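# Place cup carrier flat inside an upright paper bag

## Task

Get the cup carrier into the paper bag so it rests flat and upright on the bag's floor, with the bag still standing on the table and its opening facing up along the whole rim; the result must hold without the robot supporting anything, and the grippers must release and pull away at the end.

## Robot and tools

Robot: two arms, left_arm and right_arm, each ending in a parallel two-finger gripper. One shared scene frame is used for reported poses: origin on the table surface midway between the arms, +x pointing out over the table, +z up, and left_arm sits on the +y side. The arm names do not match the left or right side of any camera image.

Gripper axes: the fingers extend along the gripper's own +z and close along its own y. The reported end_effector_position is the spot between the finger pads, roughly 1 cm short of the tips. Orientation is reported as a quaternion in w, x, y, z order. Printed positions can be a little wrong, more so when the arm is stretched far.

The row format (used by execute_actions rows and by move's target): always 14 numbers, each in [-1, 1], one list covering both arms. First seven are left_arm: dx, dy, dz, rx, ry, rz, opening; next seven are right_arm in the same order. Send all 14 even if one arm should not move. dx..rz are an offset, not a pose: they are measured in that gripper's own axes, from the gripper pose shown in the most recent result (before any result in the scene shows it, or for a second call within one reply, from where the robot stands when the action begins). Scale: 1.0 equals 0.6 m for dx, dy, dz and 180 degrees for rotation; rx, ry, rz form a single rotation vector. Every row within one action is counted from that same starting pose, not from the row before. Opening is absolute: +1 is fully open (0.094 m), -1 closed. Away from the extremes, the fingers go to where grip_measured would read the value you send.

execute_actions: argument actions is a list holding at most one item. An empty list just reports the state. An item with rows (1 to 15 rows) and optional steps (up to 15, default 15) plays one row per control step of 1/30 s, repeating the final row if steps outnumber rows. An item with only steps (up to 300) is a wait counted from the last result. Optional pictures (true/false) controls camera images. A refused call does nothing.

move: target is one 14-number row as above; speed is an optional top path speed in m/s from 0.002 to 0.5 (default 0.25), with rotation capped at twice that in rad/s. Both grippers travel straight toward their targets and finish together, over 0.5 to 10 s; longer paths are cut off at 10 s. Openings are sent at the start. Paths ignore obstacles and the other arm. The result adds a move: line giving the ending (done, off_target, moving, held, fault) and any limits (paced means the sent pose was clipped; held means a safety check blocked steps and the arm may then jump faster than speed), plus each gripper's remaining distance from target.

wait: seconds, 0 to 10; nothing new is commanded. zoom_image: camera (cam_head_left, cam_head_right, cam_high, cam_low, cam_left_wrist, cam_right_wrist, all 896x504) and region [x0, y0, x1, y1] in pixels from the top-left, at most 504 by 504. finished_scene: scene is the number of the current scene; it ends and grades it and cannot be reversed.

Control behaviour: each step the commanded pose is clamped to within 70 mm and 16 degrees of the measured pose, then damped inverse kinematics follows it, favouring position over orientation. Far targets may need several actions; after an action the arm only continues to its last clamped pose, so check the result and send the remainder. Arms usually settle a centimetre or more low. Zero offsets are not a pause: they pull the arm back to the reference pose, and repeated zeros can let it sag. To hold an arm still, send the correction back to its wanted pose in the first call of a reply and zeros afterwards, aiming higher if it still droops. The simulation keeps running while the operator is thinking.

Results: a state line left_arm: ... | right_arm: ... with position in metres and quaternion; grip_measured, the finger opening on the command scale (readings may be off by about 1 mm per gripper); Joint positions (last value per arm is the opening in metres); joint torques (offset, scaled and noisy); Hand target lines showing where each gripper is being driven. A pose unreachable line means the clearance check altered or stopped a command for the named arm; HELD marks affected steps. FAULT lines mean an arm stopped. MOTOR HOT appears from 75 °C; at 90 °C the arm halts for 10 s, and at 100 °C it goes limp and drops. Joint limits (rad, base to gripper): waist -2.618 to 3.054, shoulder 0 to 3.142, elbow 0 to 3.142, wrist pitch -1.571 to 1.571, wrist yaw -1.571 to 1.571, wrist roll -2.094 to 2.094.

Gripping: to hold something, command an opening below grip_measured, about 0.03 lower for a firm hold, less for a gentle one. Each pad can push roughly 50 to 62 N, less on parts under 2 mm thick, with a brief spike on contact. Occasionally a held part gets tugged or a loose item pushed.

Avoid: knocking or placing any rigid object off the table (fails the task); arms colliding or pressing each other; fast contacts or targets set far beyond a contact point (harder impacts); drops, slips and slams; crushing or toppling the bag. Finish by opening the grippers and withdrawing so nothing relies on the robot.

Each tool is called after "Emit:" as name(argument=value, ...) on one line, values as JSON.

## Session

Emit:
execute_actions(actions=[])

Scene clock: 0.00 s of 5400.00 s.
left_arm: end_effector_position=(+0.3747, +0.5520, +0.3729) grip_measured=+1.000 end_effector_quat_wxyz=(-0.026, +0.576, +0.694, +0.430) | right_arm: end_effector_position=(+0.4352, -0.5729, +0.1209) grip_measured=+1.000 end_effector_quat_wxyz=(+0.158, +0.646, +0.745, -0.057)
Joint positions: left_arm=[ 0.176  1.982  2.499 -1.289 -0.45   1.923  0.094] | right_arm=[-0.553  2.112  1.918 -1.09   0.179  0.908  0.094]
Joint velocities: left_arm=[-0.027  0.017 -0.007 -0.007  0.007  0.007  0.   ] | right_arm=[ 0.007 -0.012  0.012 -0.022 -0.037 -0.022  0.   ]
Joint torques (N m, as the arm reports them, + toward a larger angle): no reading
Hand target (left_arm): +0.372, +0.551, +0.379; -0.022, +0.571, +0.695, +0.436
Hand target (right_arm): +0.434, -0.574, +0.122; +0.157, +0.646, +0.744, -0.061

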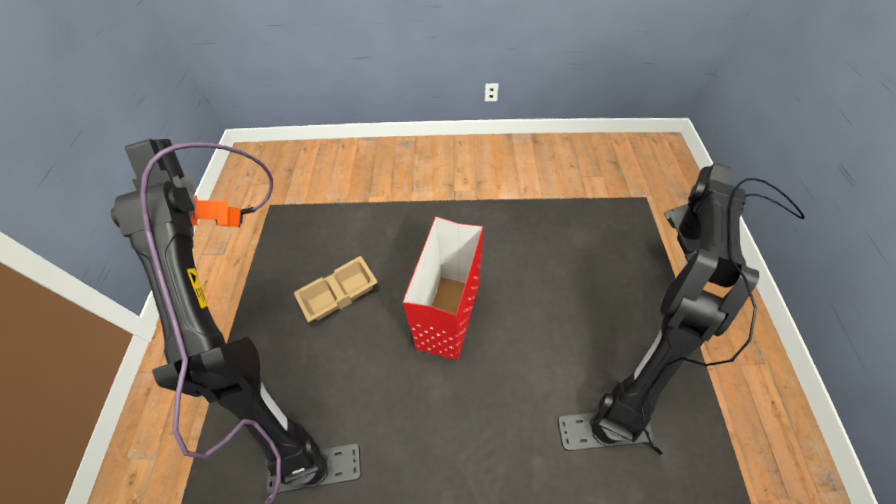

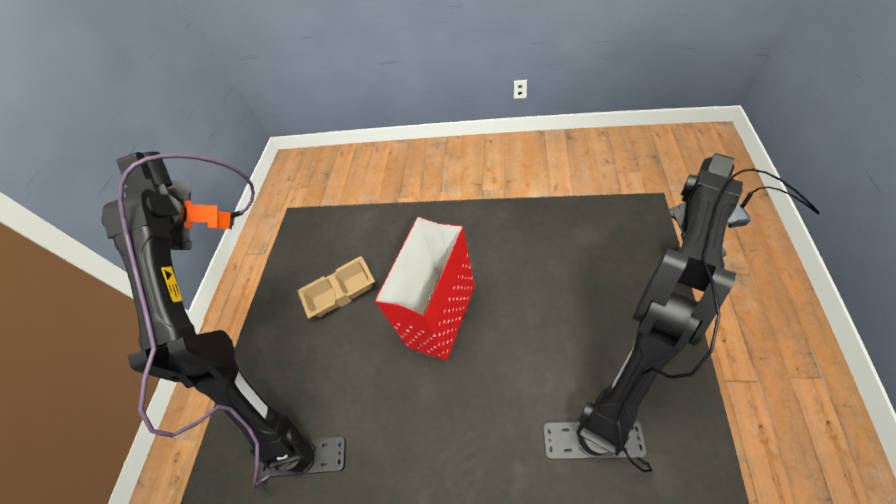

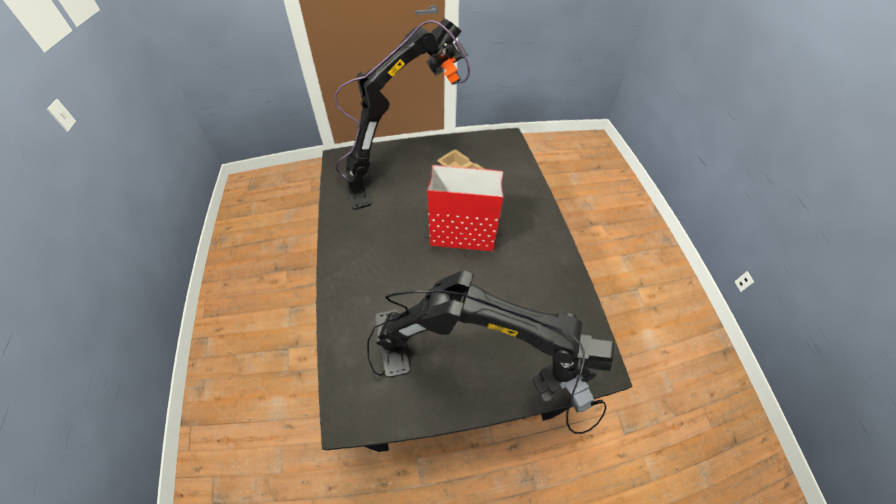

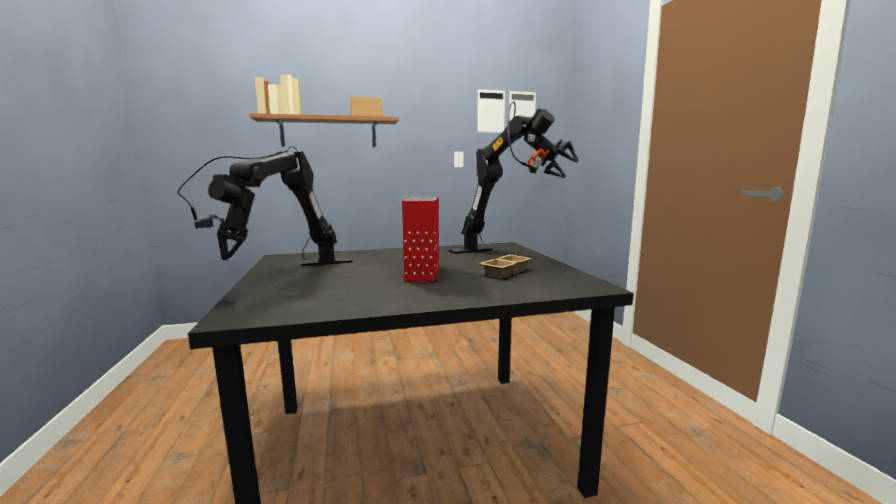

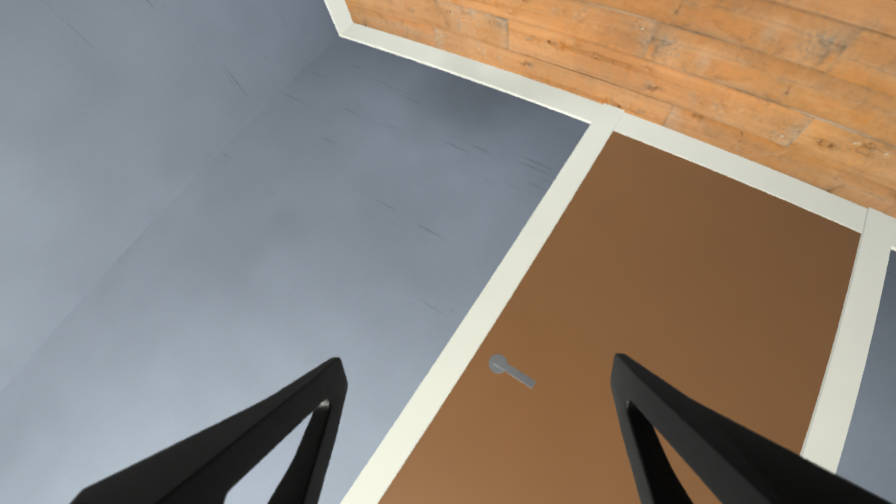

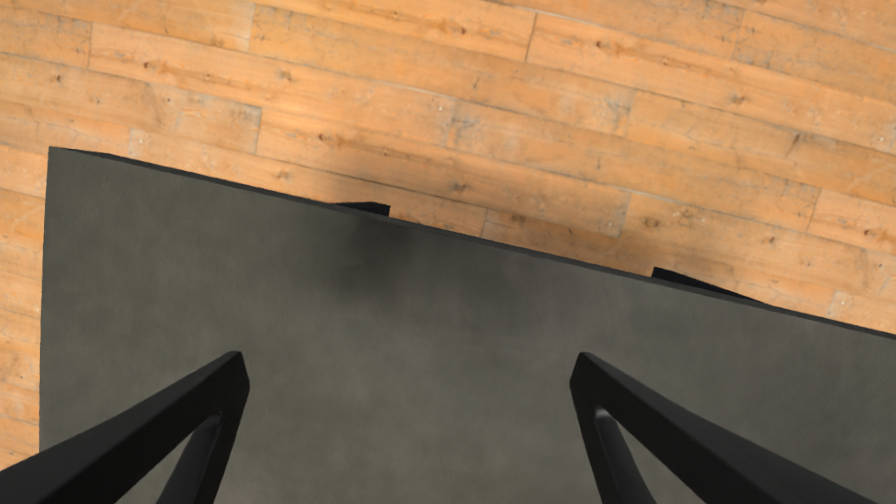

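Emit:
zoom_image(camera="cam_head_left", region=[280, 200, 500, 370])

Emit:
zoom_image(camera="cam_low", region=[380, 180, 550, 300])

Emit:
zoom_image(camera="cam_high", region=[400, 130, 540, 270])

Region (280, 200, 500, 370) of cam_head_left's 896x504 image, scaled by 2.291, with more detail than that image has; it fills the top 389 rows of this view, and the rest is white.

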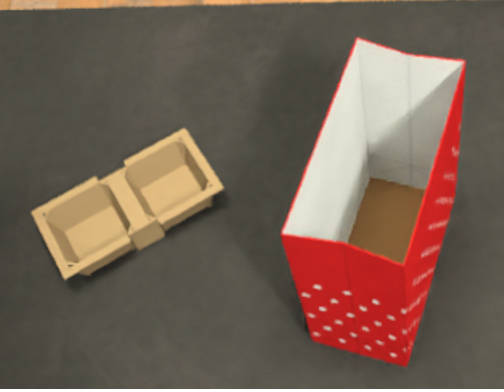

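Region (380, 180, 550, 300) of cam_low's 896x504 image, scaled by 2.965, with more detail than that image has; it fills the top 356 rows of this view, and the rest is white.

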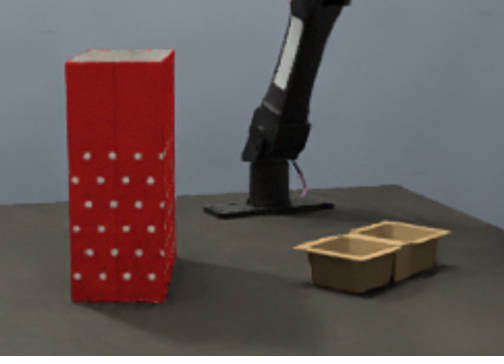

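Region (400, 130, 540, 270) of cam_high's 896x504 image, scaled by 3.600, with more detail than that image has.

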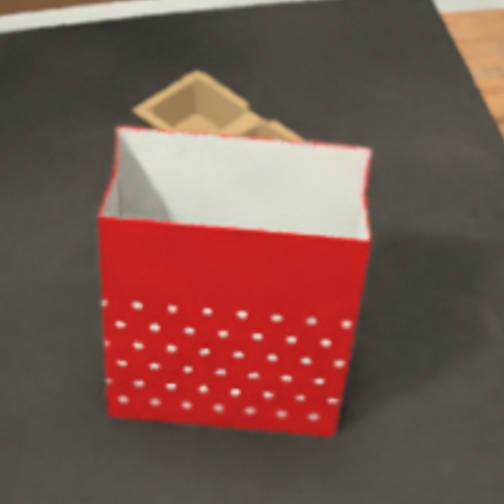

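Emit:
move(target=[-0.5025,-0.241,0.0005,0.2316,-0.2113,-0.1472,1.0,0.8247,-0.2037,-0.6387,-0.3309,0.0189,-0.7418,0.0], speed=0.35)

Scene clock: 124.27 s of 5400.00 s.
left_arm: end_effector_position=(+0.3571, +0.3290, +0.1269) grip_measured=+1.000 end_effector_quat_wxyz=(+0.086, +0.465, +0.880, -0.044) | right_arm: end_effector_position=(+0.1941, -0.0155, +0.2969) grip_measured=+0.002 end_effector_quat_wxyz=(+0.225, -0.521, +0.813, +0.129)
Joint positions: left_arm=[-0.069  1.982  1.785 -1.279  0.168  1.065  0.094] | right_arm=[ 1.006  1.513  1.814 -1.348 -0.014 -0.072  0.047]
Joint velocities: left_arm=[-0.007 -0.012  0.002 -0.007  0.022 -0.081  0.   ] | right_arm=[-0.002  0.022  0.007  0.051 -0.007 -0.007 -0.001]
Joint torques (N m, as the arm reports them, + toward a larger angle): left_arm=[ -0.76 -11.16   6.06   0.91   0.31  -0.13] | right_arm=[ 0.54 -5.41  8.79  1.34 -0.11 -0.1 ]
Hand target (left_arm): +0.356, +0.322, +0.129; +0.095, +0.466, +0.878, -0.050
Hand target (right_arm): +0.190, -0.015, +0.299; +0.220, -0.529, +0.809, +0.130
Off the commanded pose (left_arm): 0.007 m, 1 deg.
Off the commanded pose (right_arm): 0.019 m, 3 deg.
After step 90, 117.00 s passed at rest.
move: off_target (right_arm)

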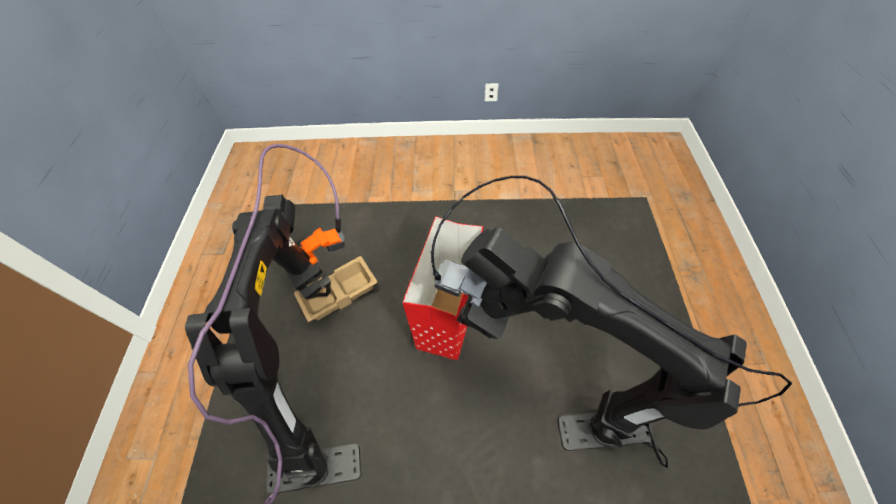

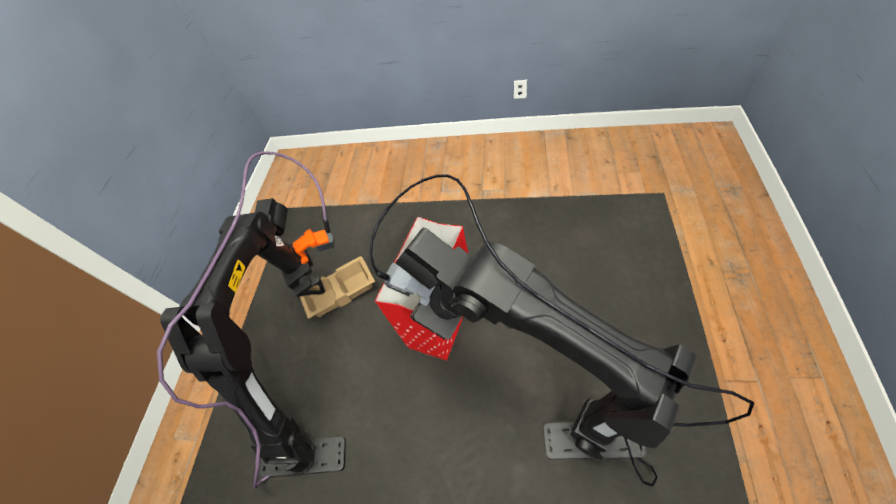

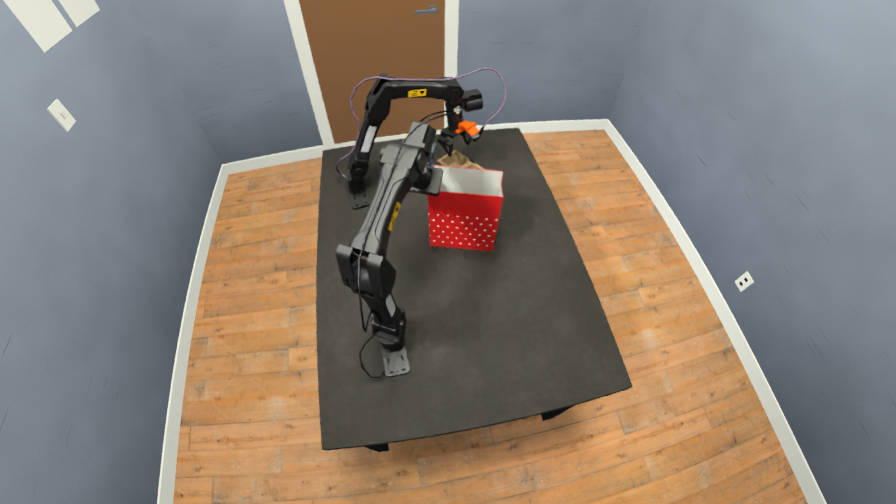

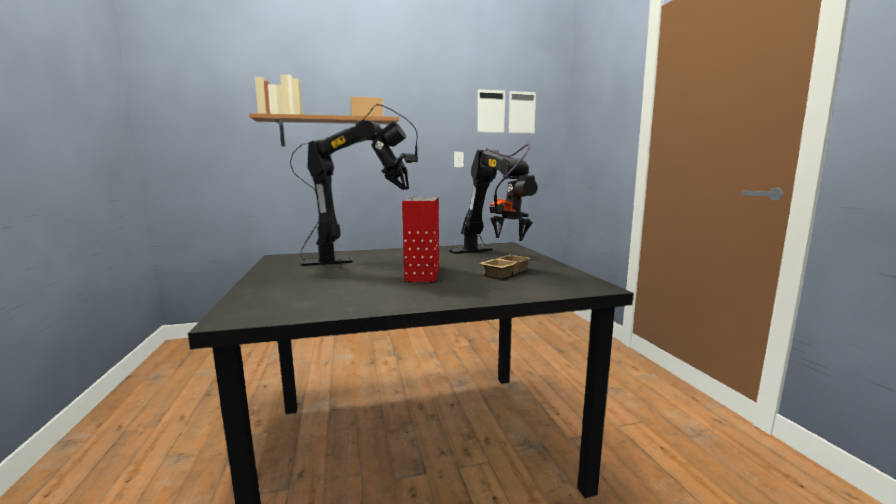

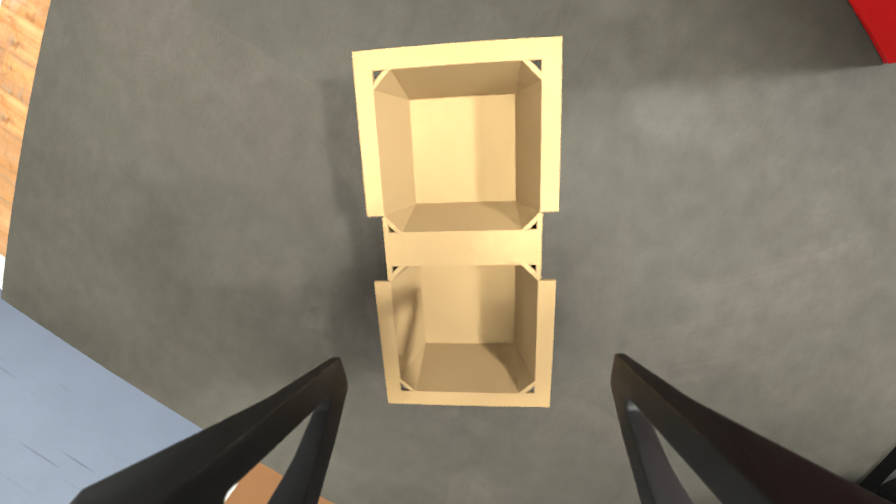

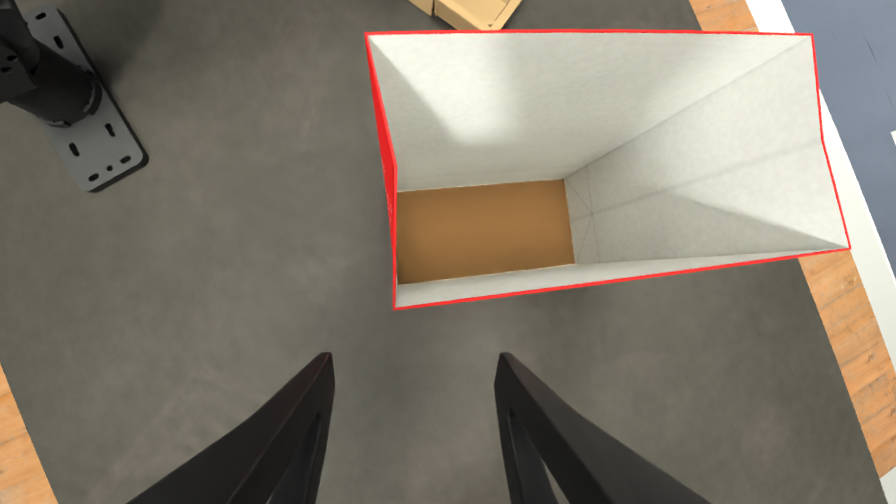

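Emit:
move(target=[-0.0163,0.013,0.095,0,0,0.01,1.0,-0.047,0.012,0.019,0,0,0,0.0], speed=0.1)

Scene clock: 153.60 s of 5400.00 s.
left_arm: end_effector_position=(+0.3745, +0.3217, +0.0747) grip_measured=+1.000 end_effector_quat_wxyz=(+0.085, +0.476, +0.875, -0.040) | right_arm: end_effector_position=(+0.2020, +0.0137, +0.2993) grip_measured=+0.002 end_effector_quat_wxyz=(+0.227, -0.522, +0.812, +0.130)
Joint positions: left_arm=[-0.094  2.059  1.691 -1.103  0.16   1.064  0.094] | right_arm=[ 1.031  1.624  1.933 -1.35  -0.002 -0.053  0.047]
Joint velocities: left_arm=[ 0.002 -0.027 -0.007  0.022 -0.007  0.037  0.   ] | right_arm=[ 0.002 -0.002 -0.007  0.007  0.022  0.081  0.   ]
Joint torques (N m, as the arm reports them, + toward a larger angle): left_arm=[ -0.65 -10.75   6.41   0.91   0.14  -0.06] | right_arm=[ 0.76 -6.42  8.74  1.36  0.05  0.09]
Hand target (left_arm): +0.374, +0.317, +0.073; +0.086, +0.479, +0.873, -0.042
Hand target (right_arm): +0.200, +0.015, +0.301; +0.225, -0.521, +0.813, +0.129
Off the commanded pose (left_arm): 0.006 m, 1 deg.
Off the commanded pose (right_arm): 0.003 m, 0 deg.
After step 90, 25.23 s passed at rest.
move: done

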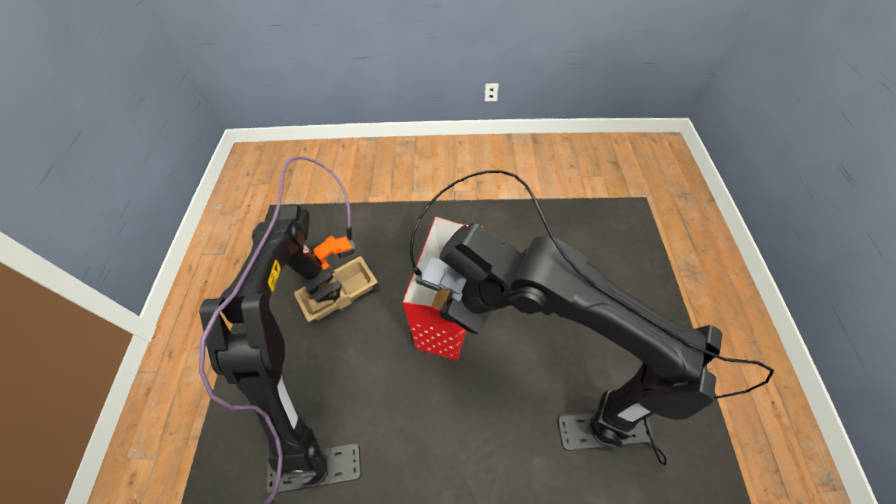

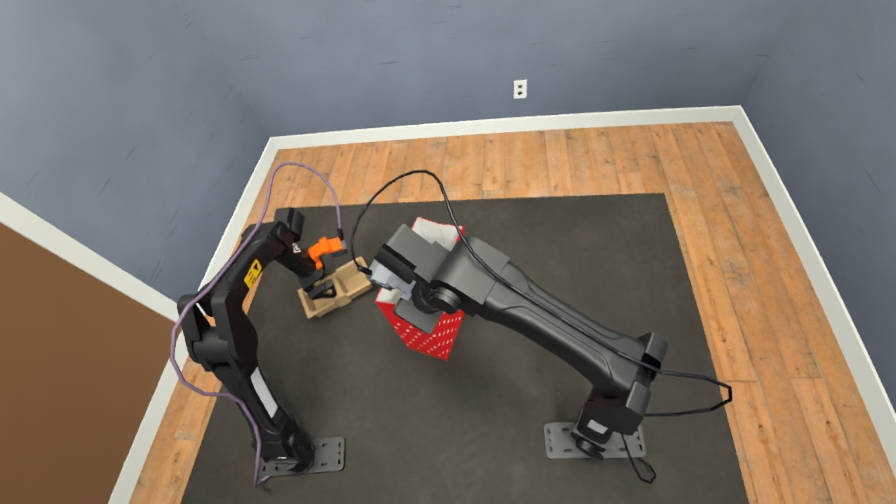

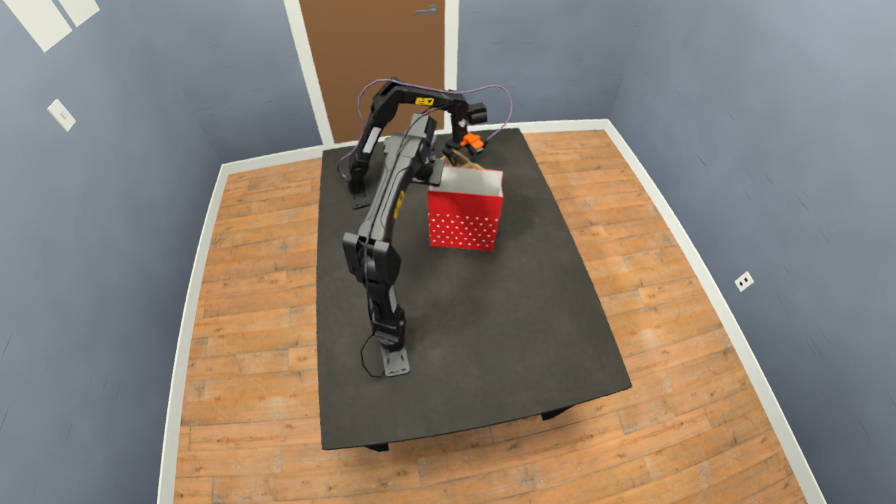

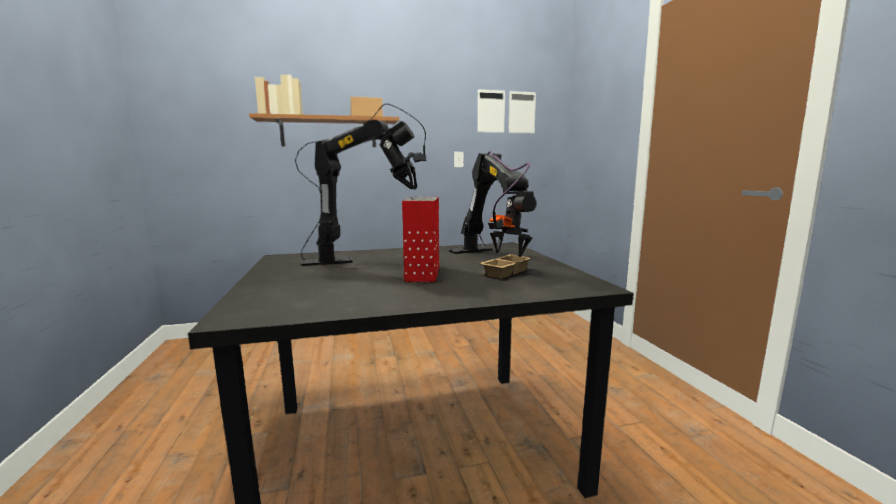

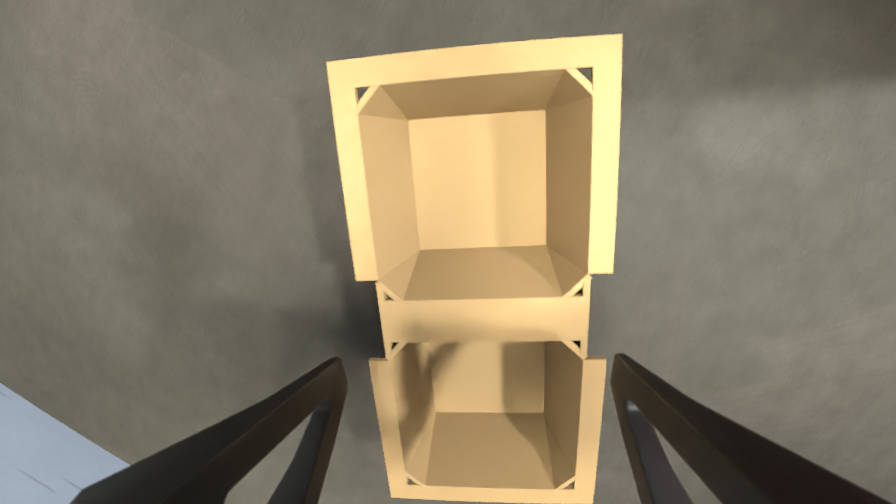

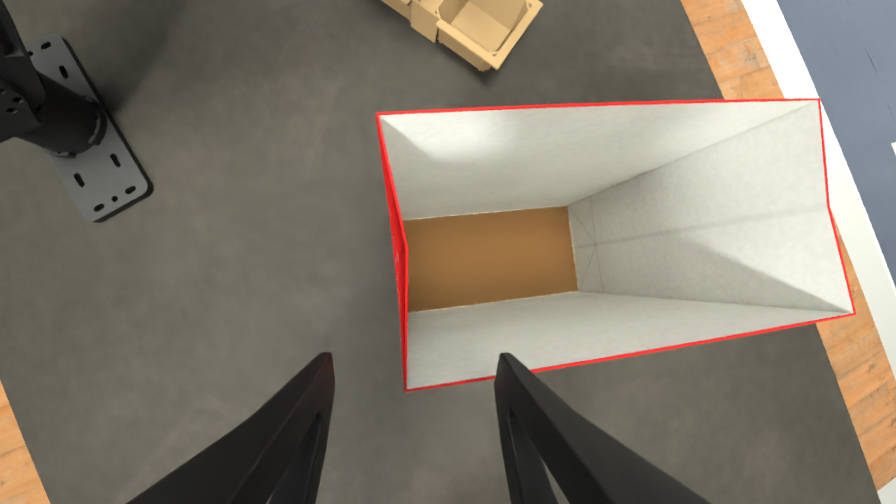

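Emit:
move(target=[-0.0258,-0.0102,0.022,0,0,0,1.0,0.007,0.005,0.139,0,0,0,0.0], speed=0.07)

Scene clock: 181.07 s of 5400.00 s.
left_arm: end_effector_position=(+0.3807, +0.3088, +0.0694) grip_measured=+1.000 end_effector_quat_wxyz=(+0.087, +0.476, +0.875, -0.036) | right_arm: end_effector_position=(+0.2202, +0.0485, +0.2327) grip_measured=+0.002 end_effector_quat_wxyz=(+0.233, -0.521, +0.810, +0.134)
Joint positions: left_arm=[-0.129  2.073  1.691 -1.074  0.151  1.028  0.094] | right_arm=[ 1.031  1.651  1.666 -1.041 -0.002 -0.052  0.047]
Joint velocities: left_arm=[ 0.002 -0.012  0.022  0.081 -0.022  0.007  0.   ] | right_arm=[-0.012  0.007 -0.007 -0.007  0.007  0.007  0.   ]
Joint torques (N m, as the arm reports them, + toward a larger angle): left_arm=[ -0.77 -10.45   6.15   0.93   0.13  -0.13] | right_arm=[ 0.7  -7.85  6.16  1.58  0.01  0.05]
Hand target (left_arm): +0.379, +0.304, +0.064; +0.085, +0.476, +0.875, -0.041
Hand target (right_arm): +0.218, +0.050, +0.226; +0.227, -0.522, +0.812, +0.130
Off the commanded pose (left_arm): 0.007 m, 1 deg.
Off the commanded pose (right_arm): 0.008 m, 1 deg.
After step 90, 22.77 s passed at rest.
move: done

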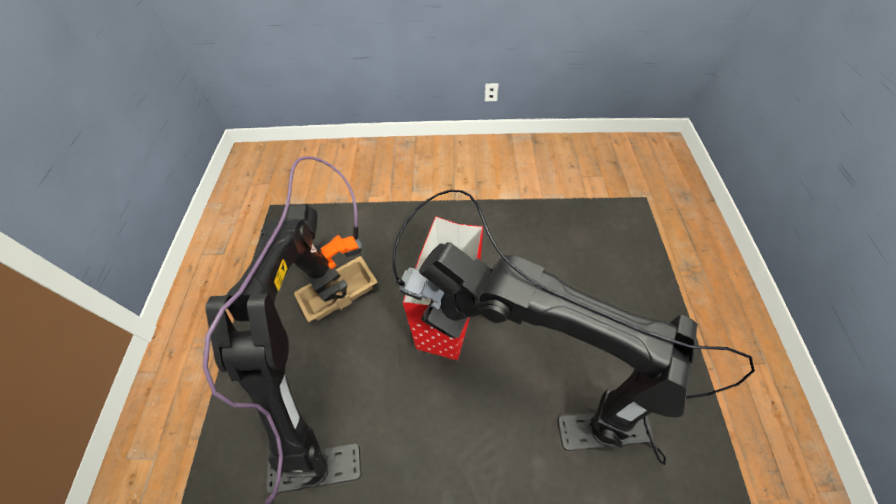

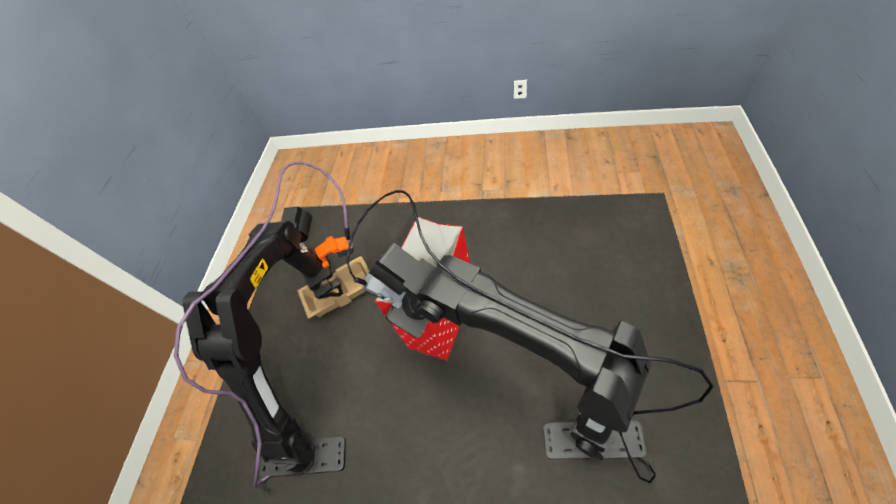

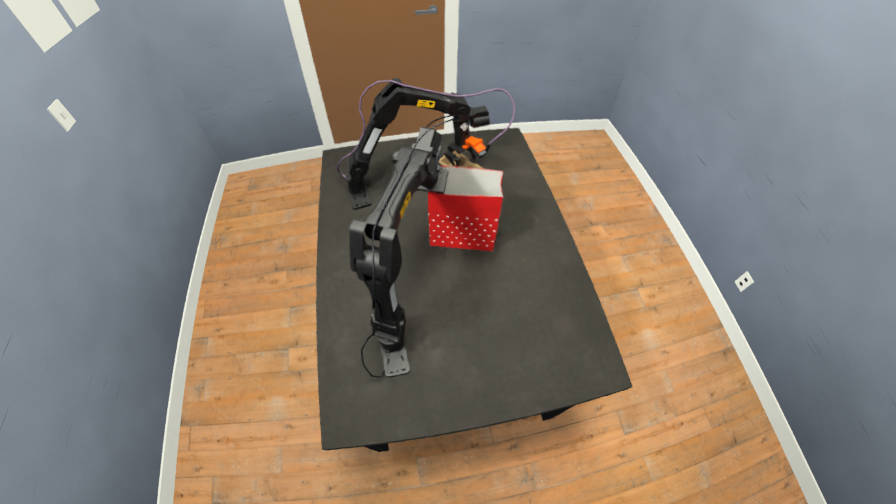

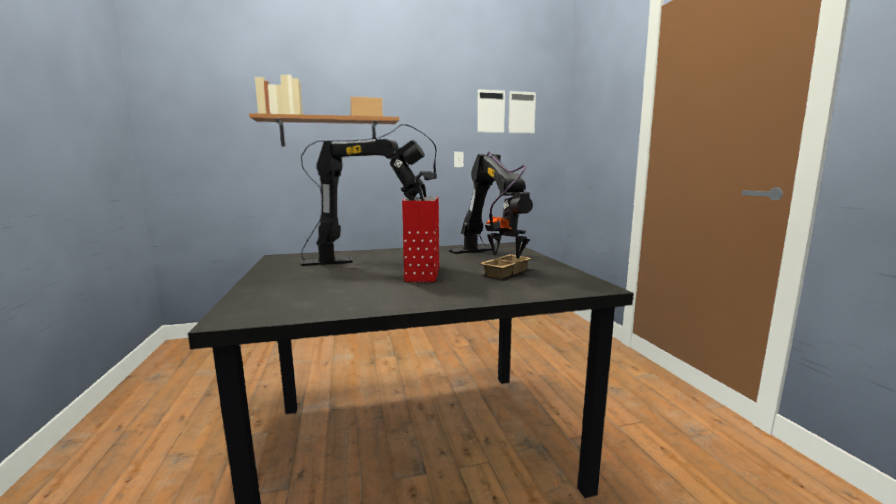

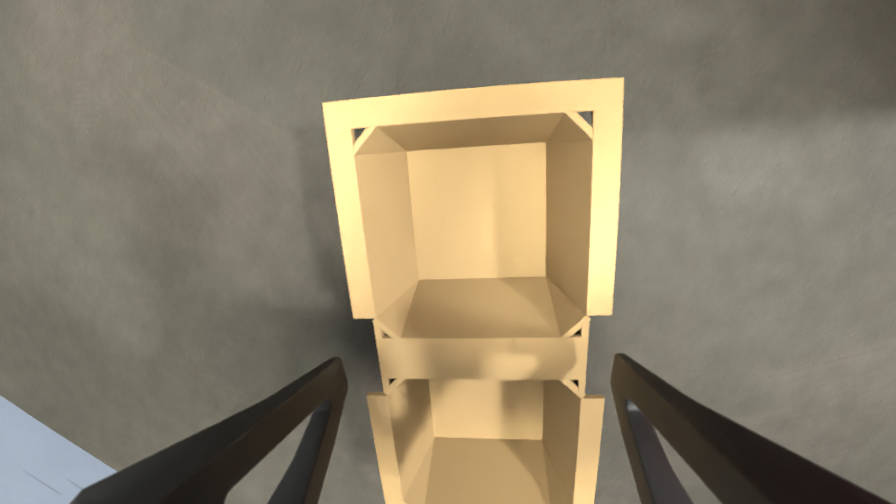

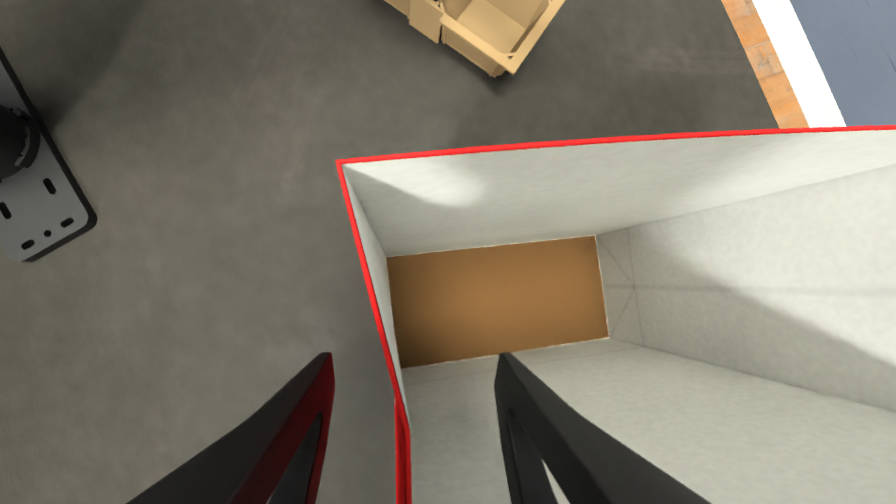

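Emit:
move(target=[0.0147,-0.0065,0.077,0.008,-0.007,0,1.0,0,0.004,0,0,0,0,-1.0], speed=0.04)

Scene clock: 193.80 s of 5400.00 s.
left_arm: end_effector_position=(+0.3785, +0.3063, +0.0263) grip_measured=+1.000 end_effector_quat_wxyz=(+0.087, +0.477, +0.874, -0.044) | right_arm: end_effector_position=(+0.2203, +0.0487, +0.2329) grip_measured=-0.977 end_effector_quat_wxyz=(+0.233, -0.521, +0.810, +0.134)
Joint positions: left_arm=[-0.129  2.111  1.572 -0.928  0.165  1.031  0.094] | right_arm=[ 1.031  1.651  1.666 -1.04  -0.002 -0.052  0.001]
Joint velocities: left_arm=[ 0.012  0.002  0.012 -0.037 -0.007  0.051  0.   ] | right_arm=[ 0.017 -0.007  0.002 -0.081  0.022 -0.007 -0.   ]
Joint torques (N m, as the arm reports them, + toward a larger angle): left_arm=[  0.77 -10.65   6.     0.93   0.31   0.07] | right_arm=[ 0.55 -8.29  7.38  1.54  0.    0.04]
Hand target (left_arm): +0.377, +0.308, +0.022; +0.091, +0.476, +0.873, -0.052
Hand target (right_arm): +0.218, +0.049, +0.233; +0.233, -0.521, +0.810, +0.134
Off the commanded pose (left_arm): 0.004 m, 1 deg.
Off the commanded pose (right_arm): 0.002 m, 0 deg.
After step 90, 8.23 s passed at rest.
move: done

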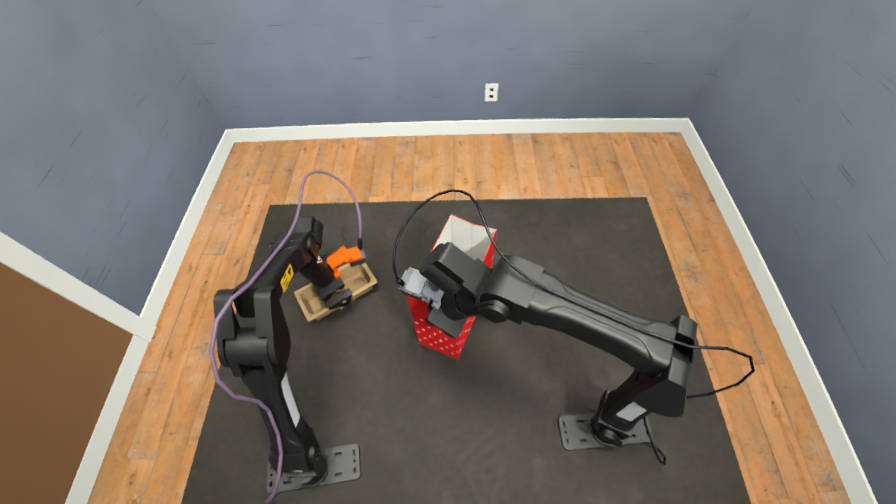

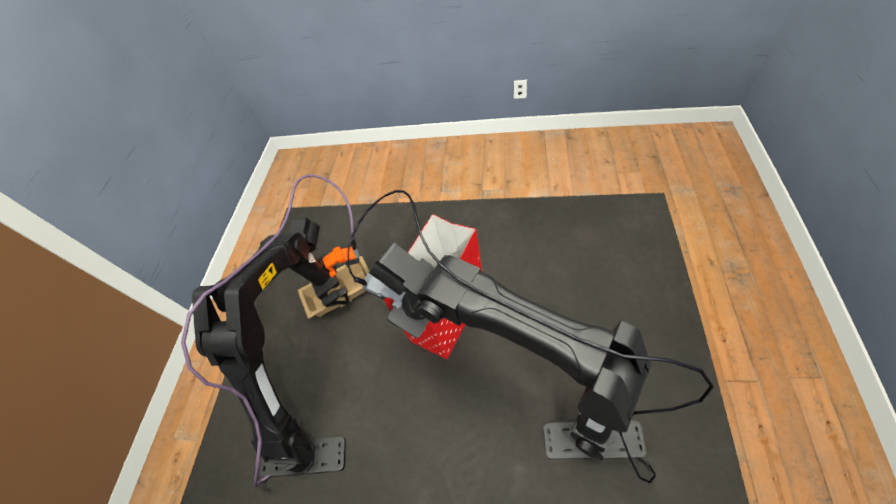

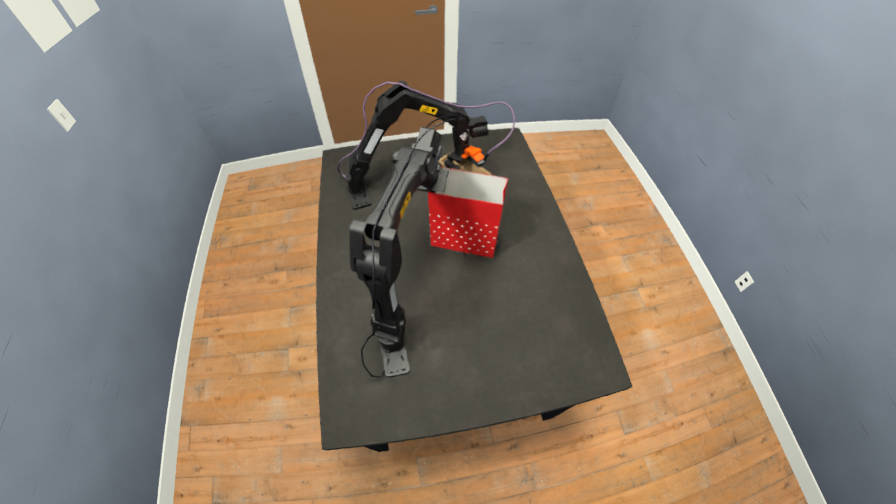

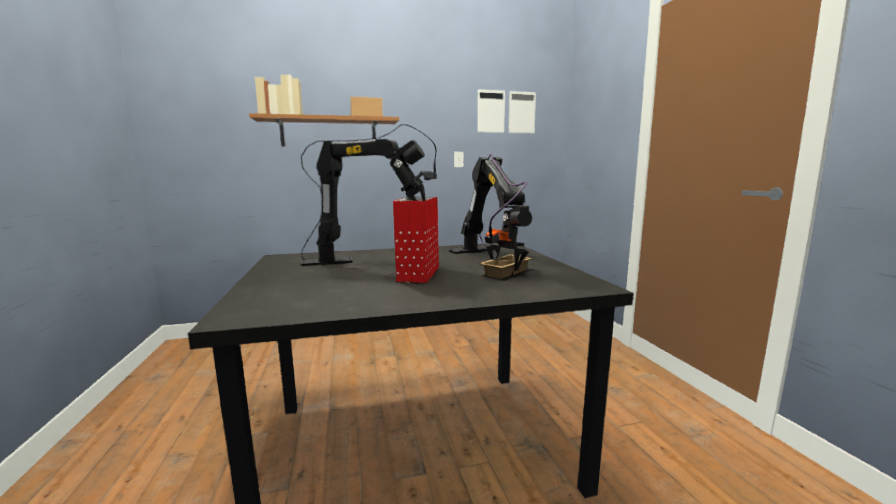

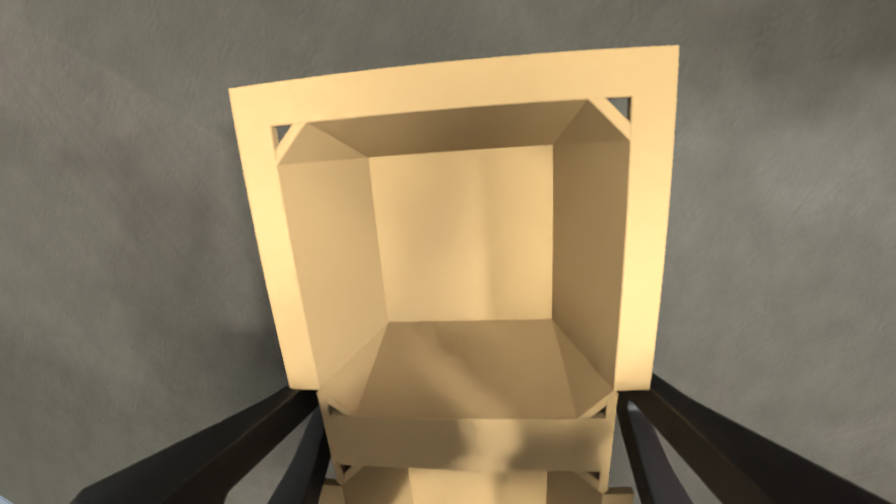

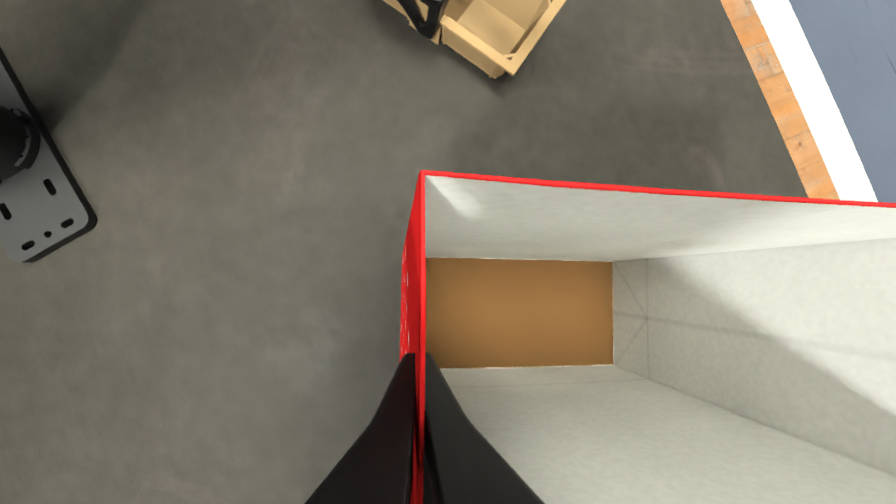

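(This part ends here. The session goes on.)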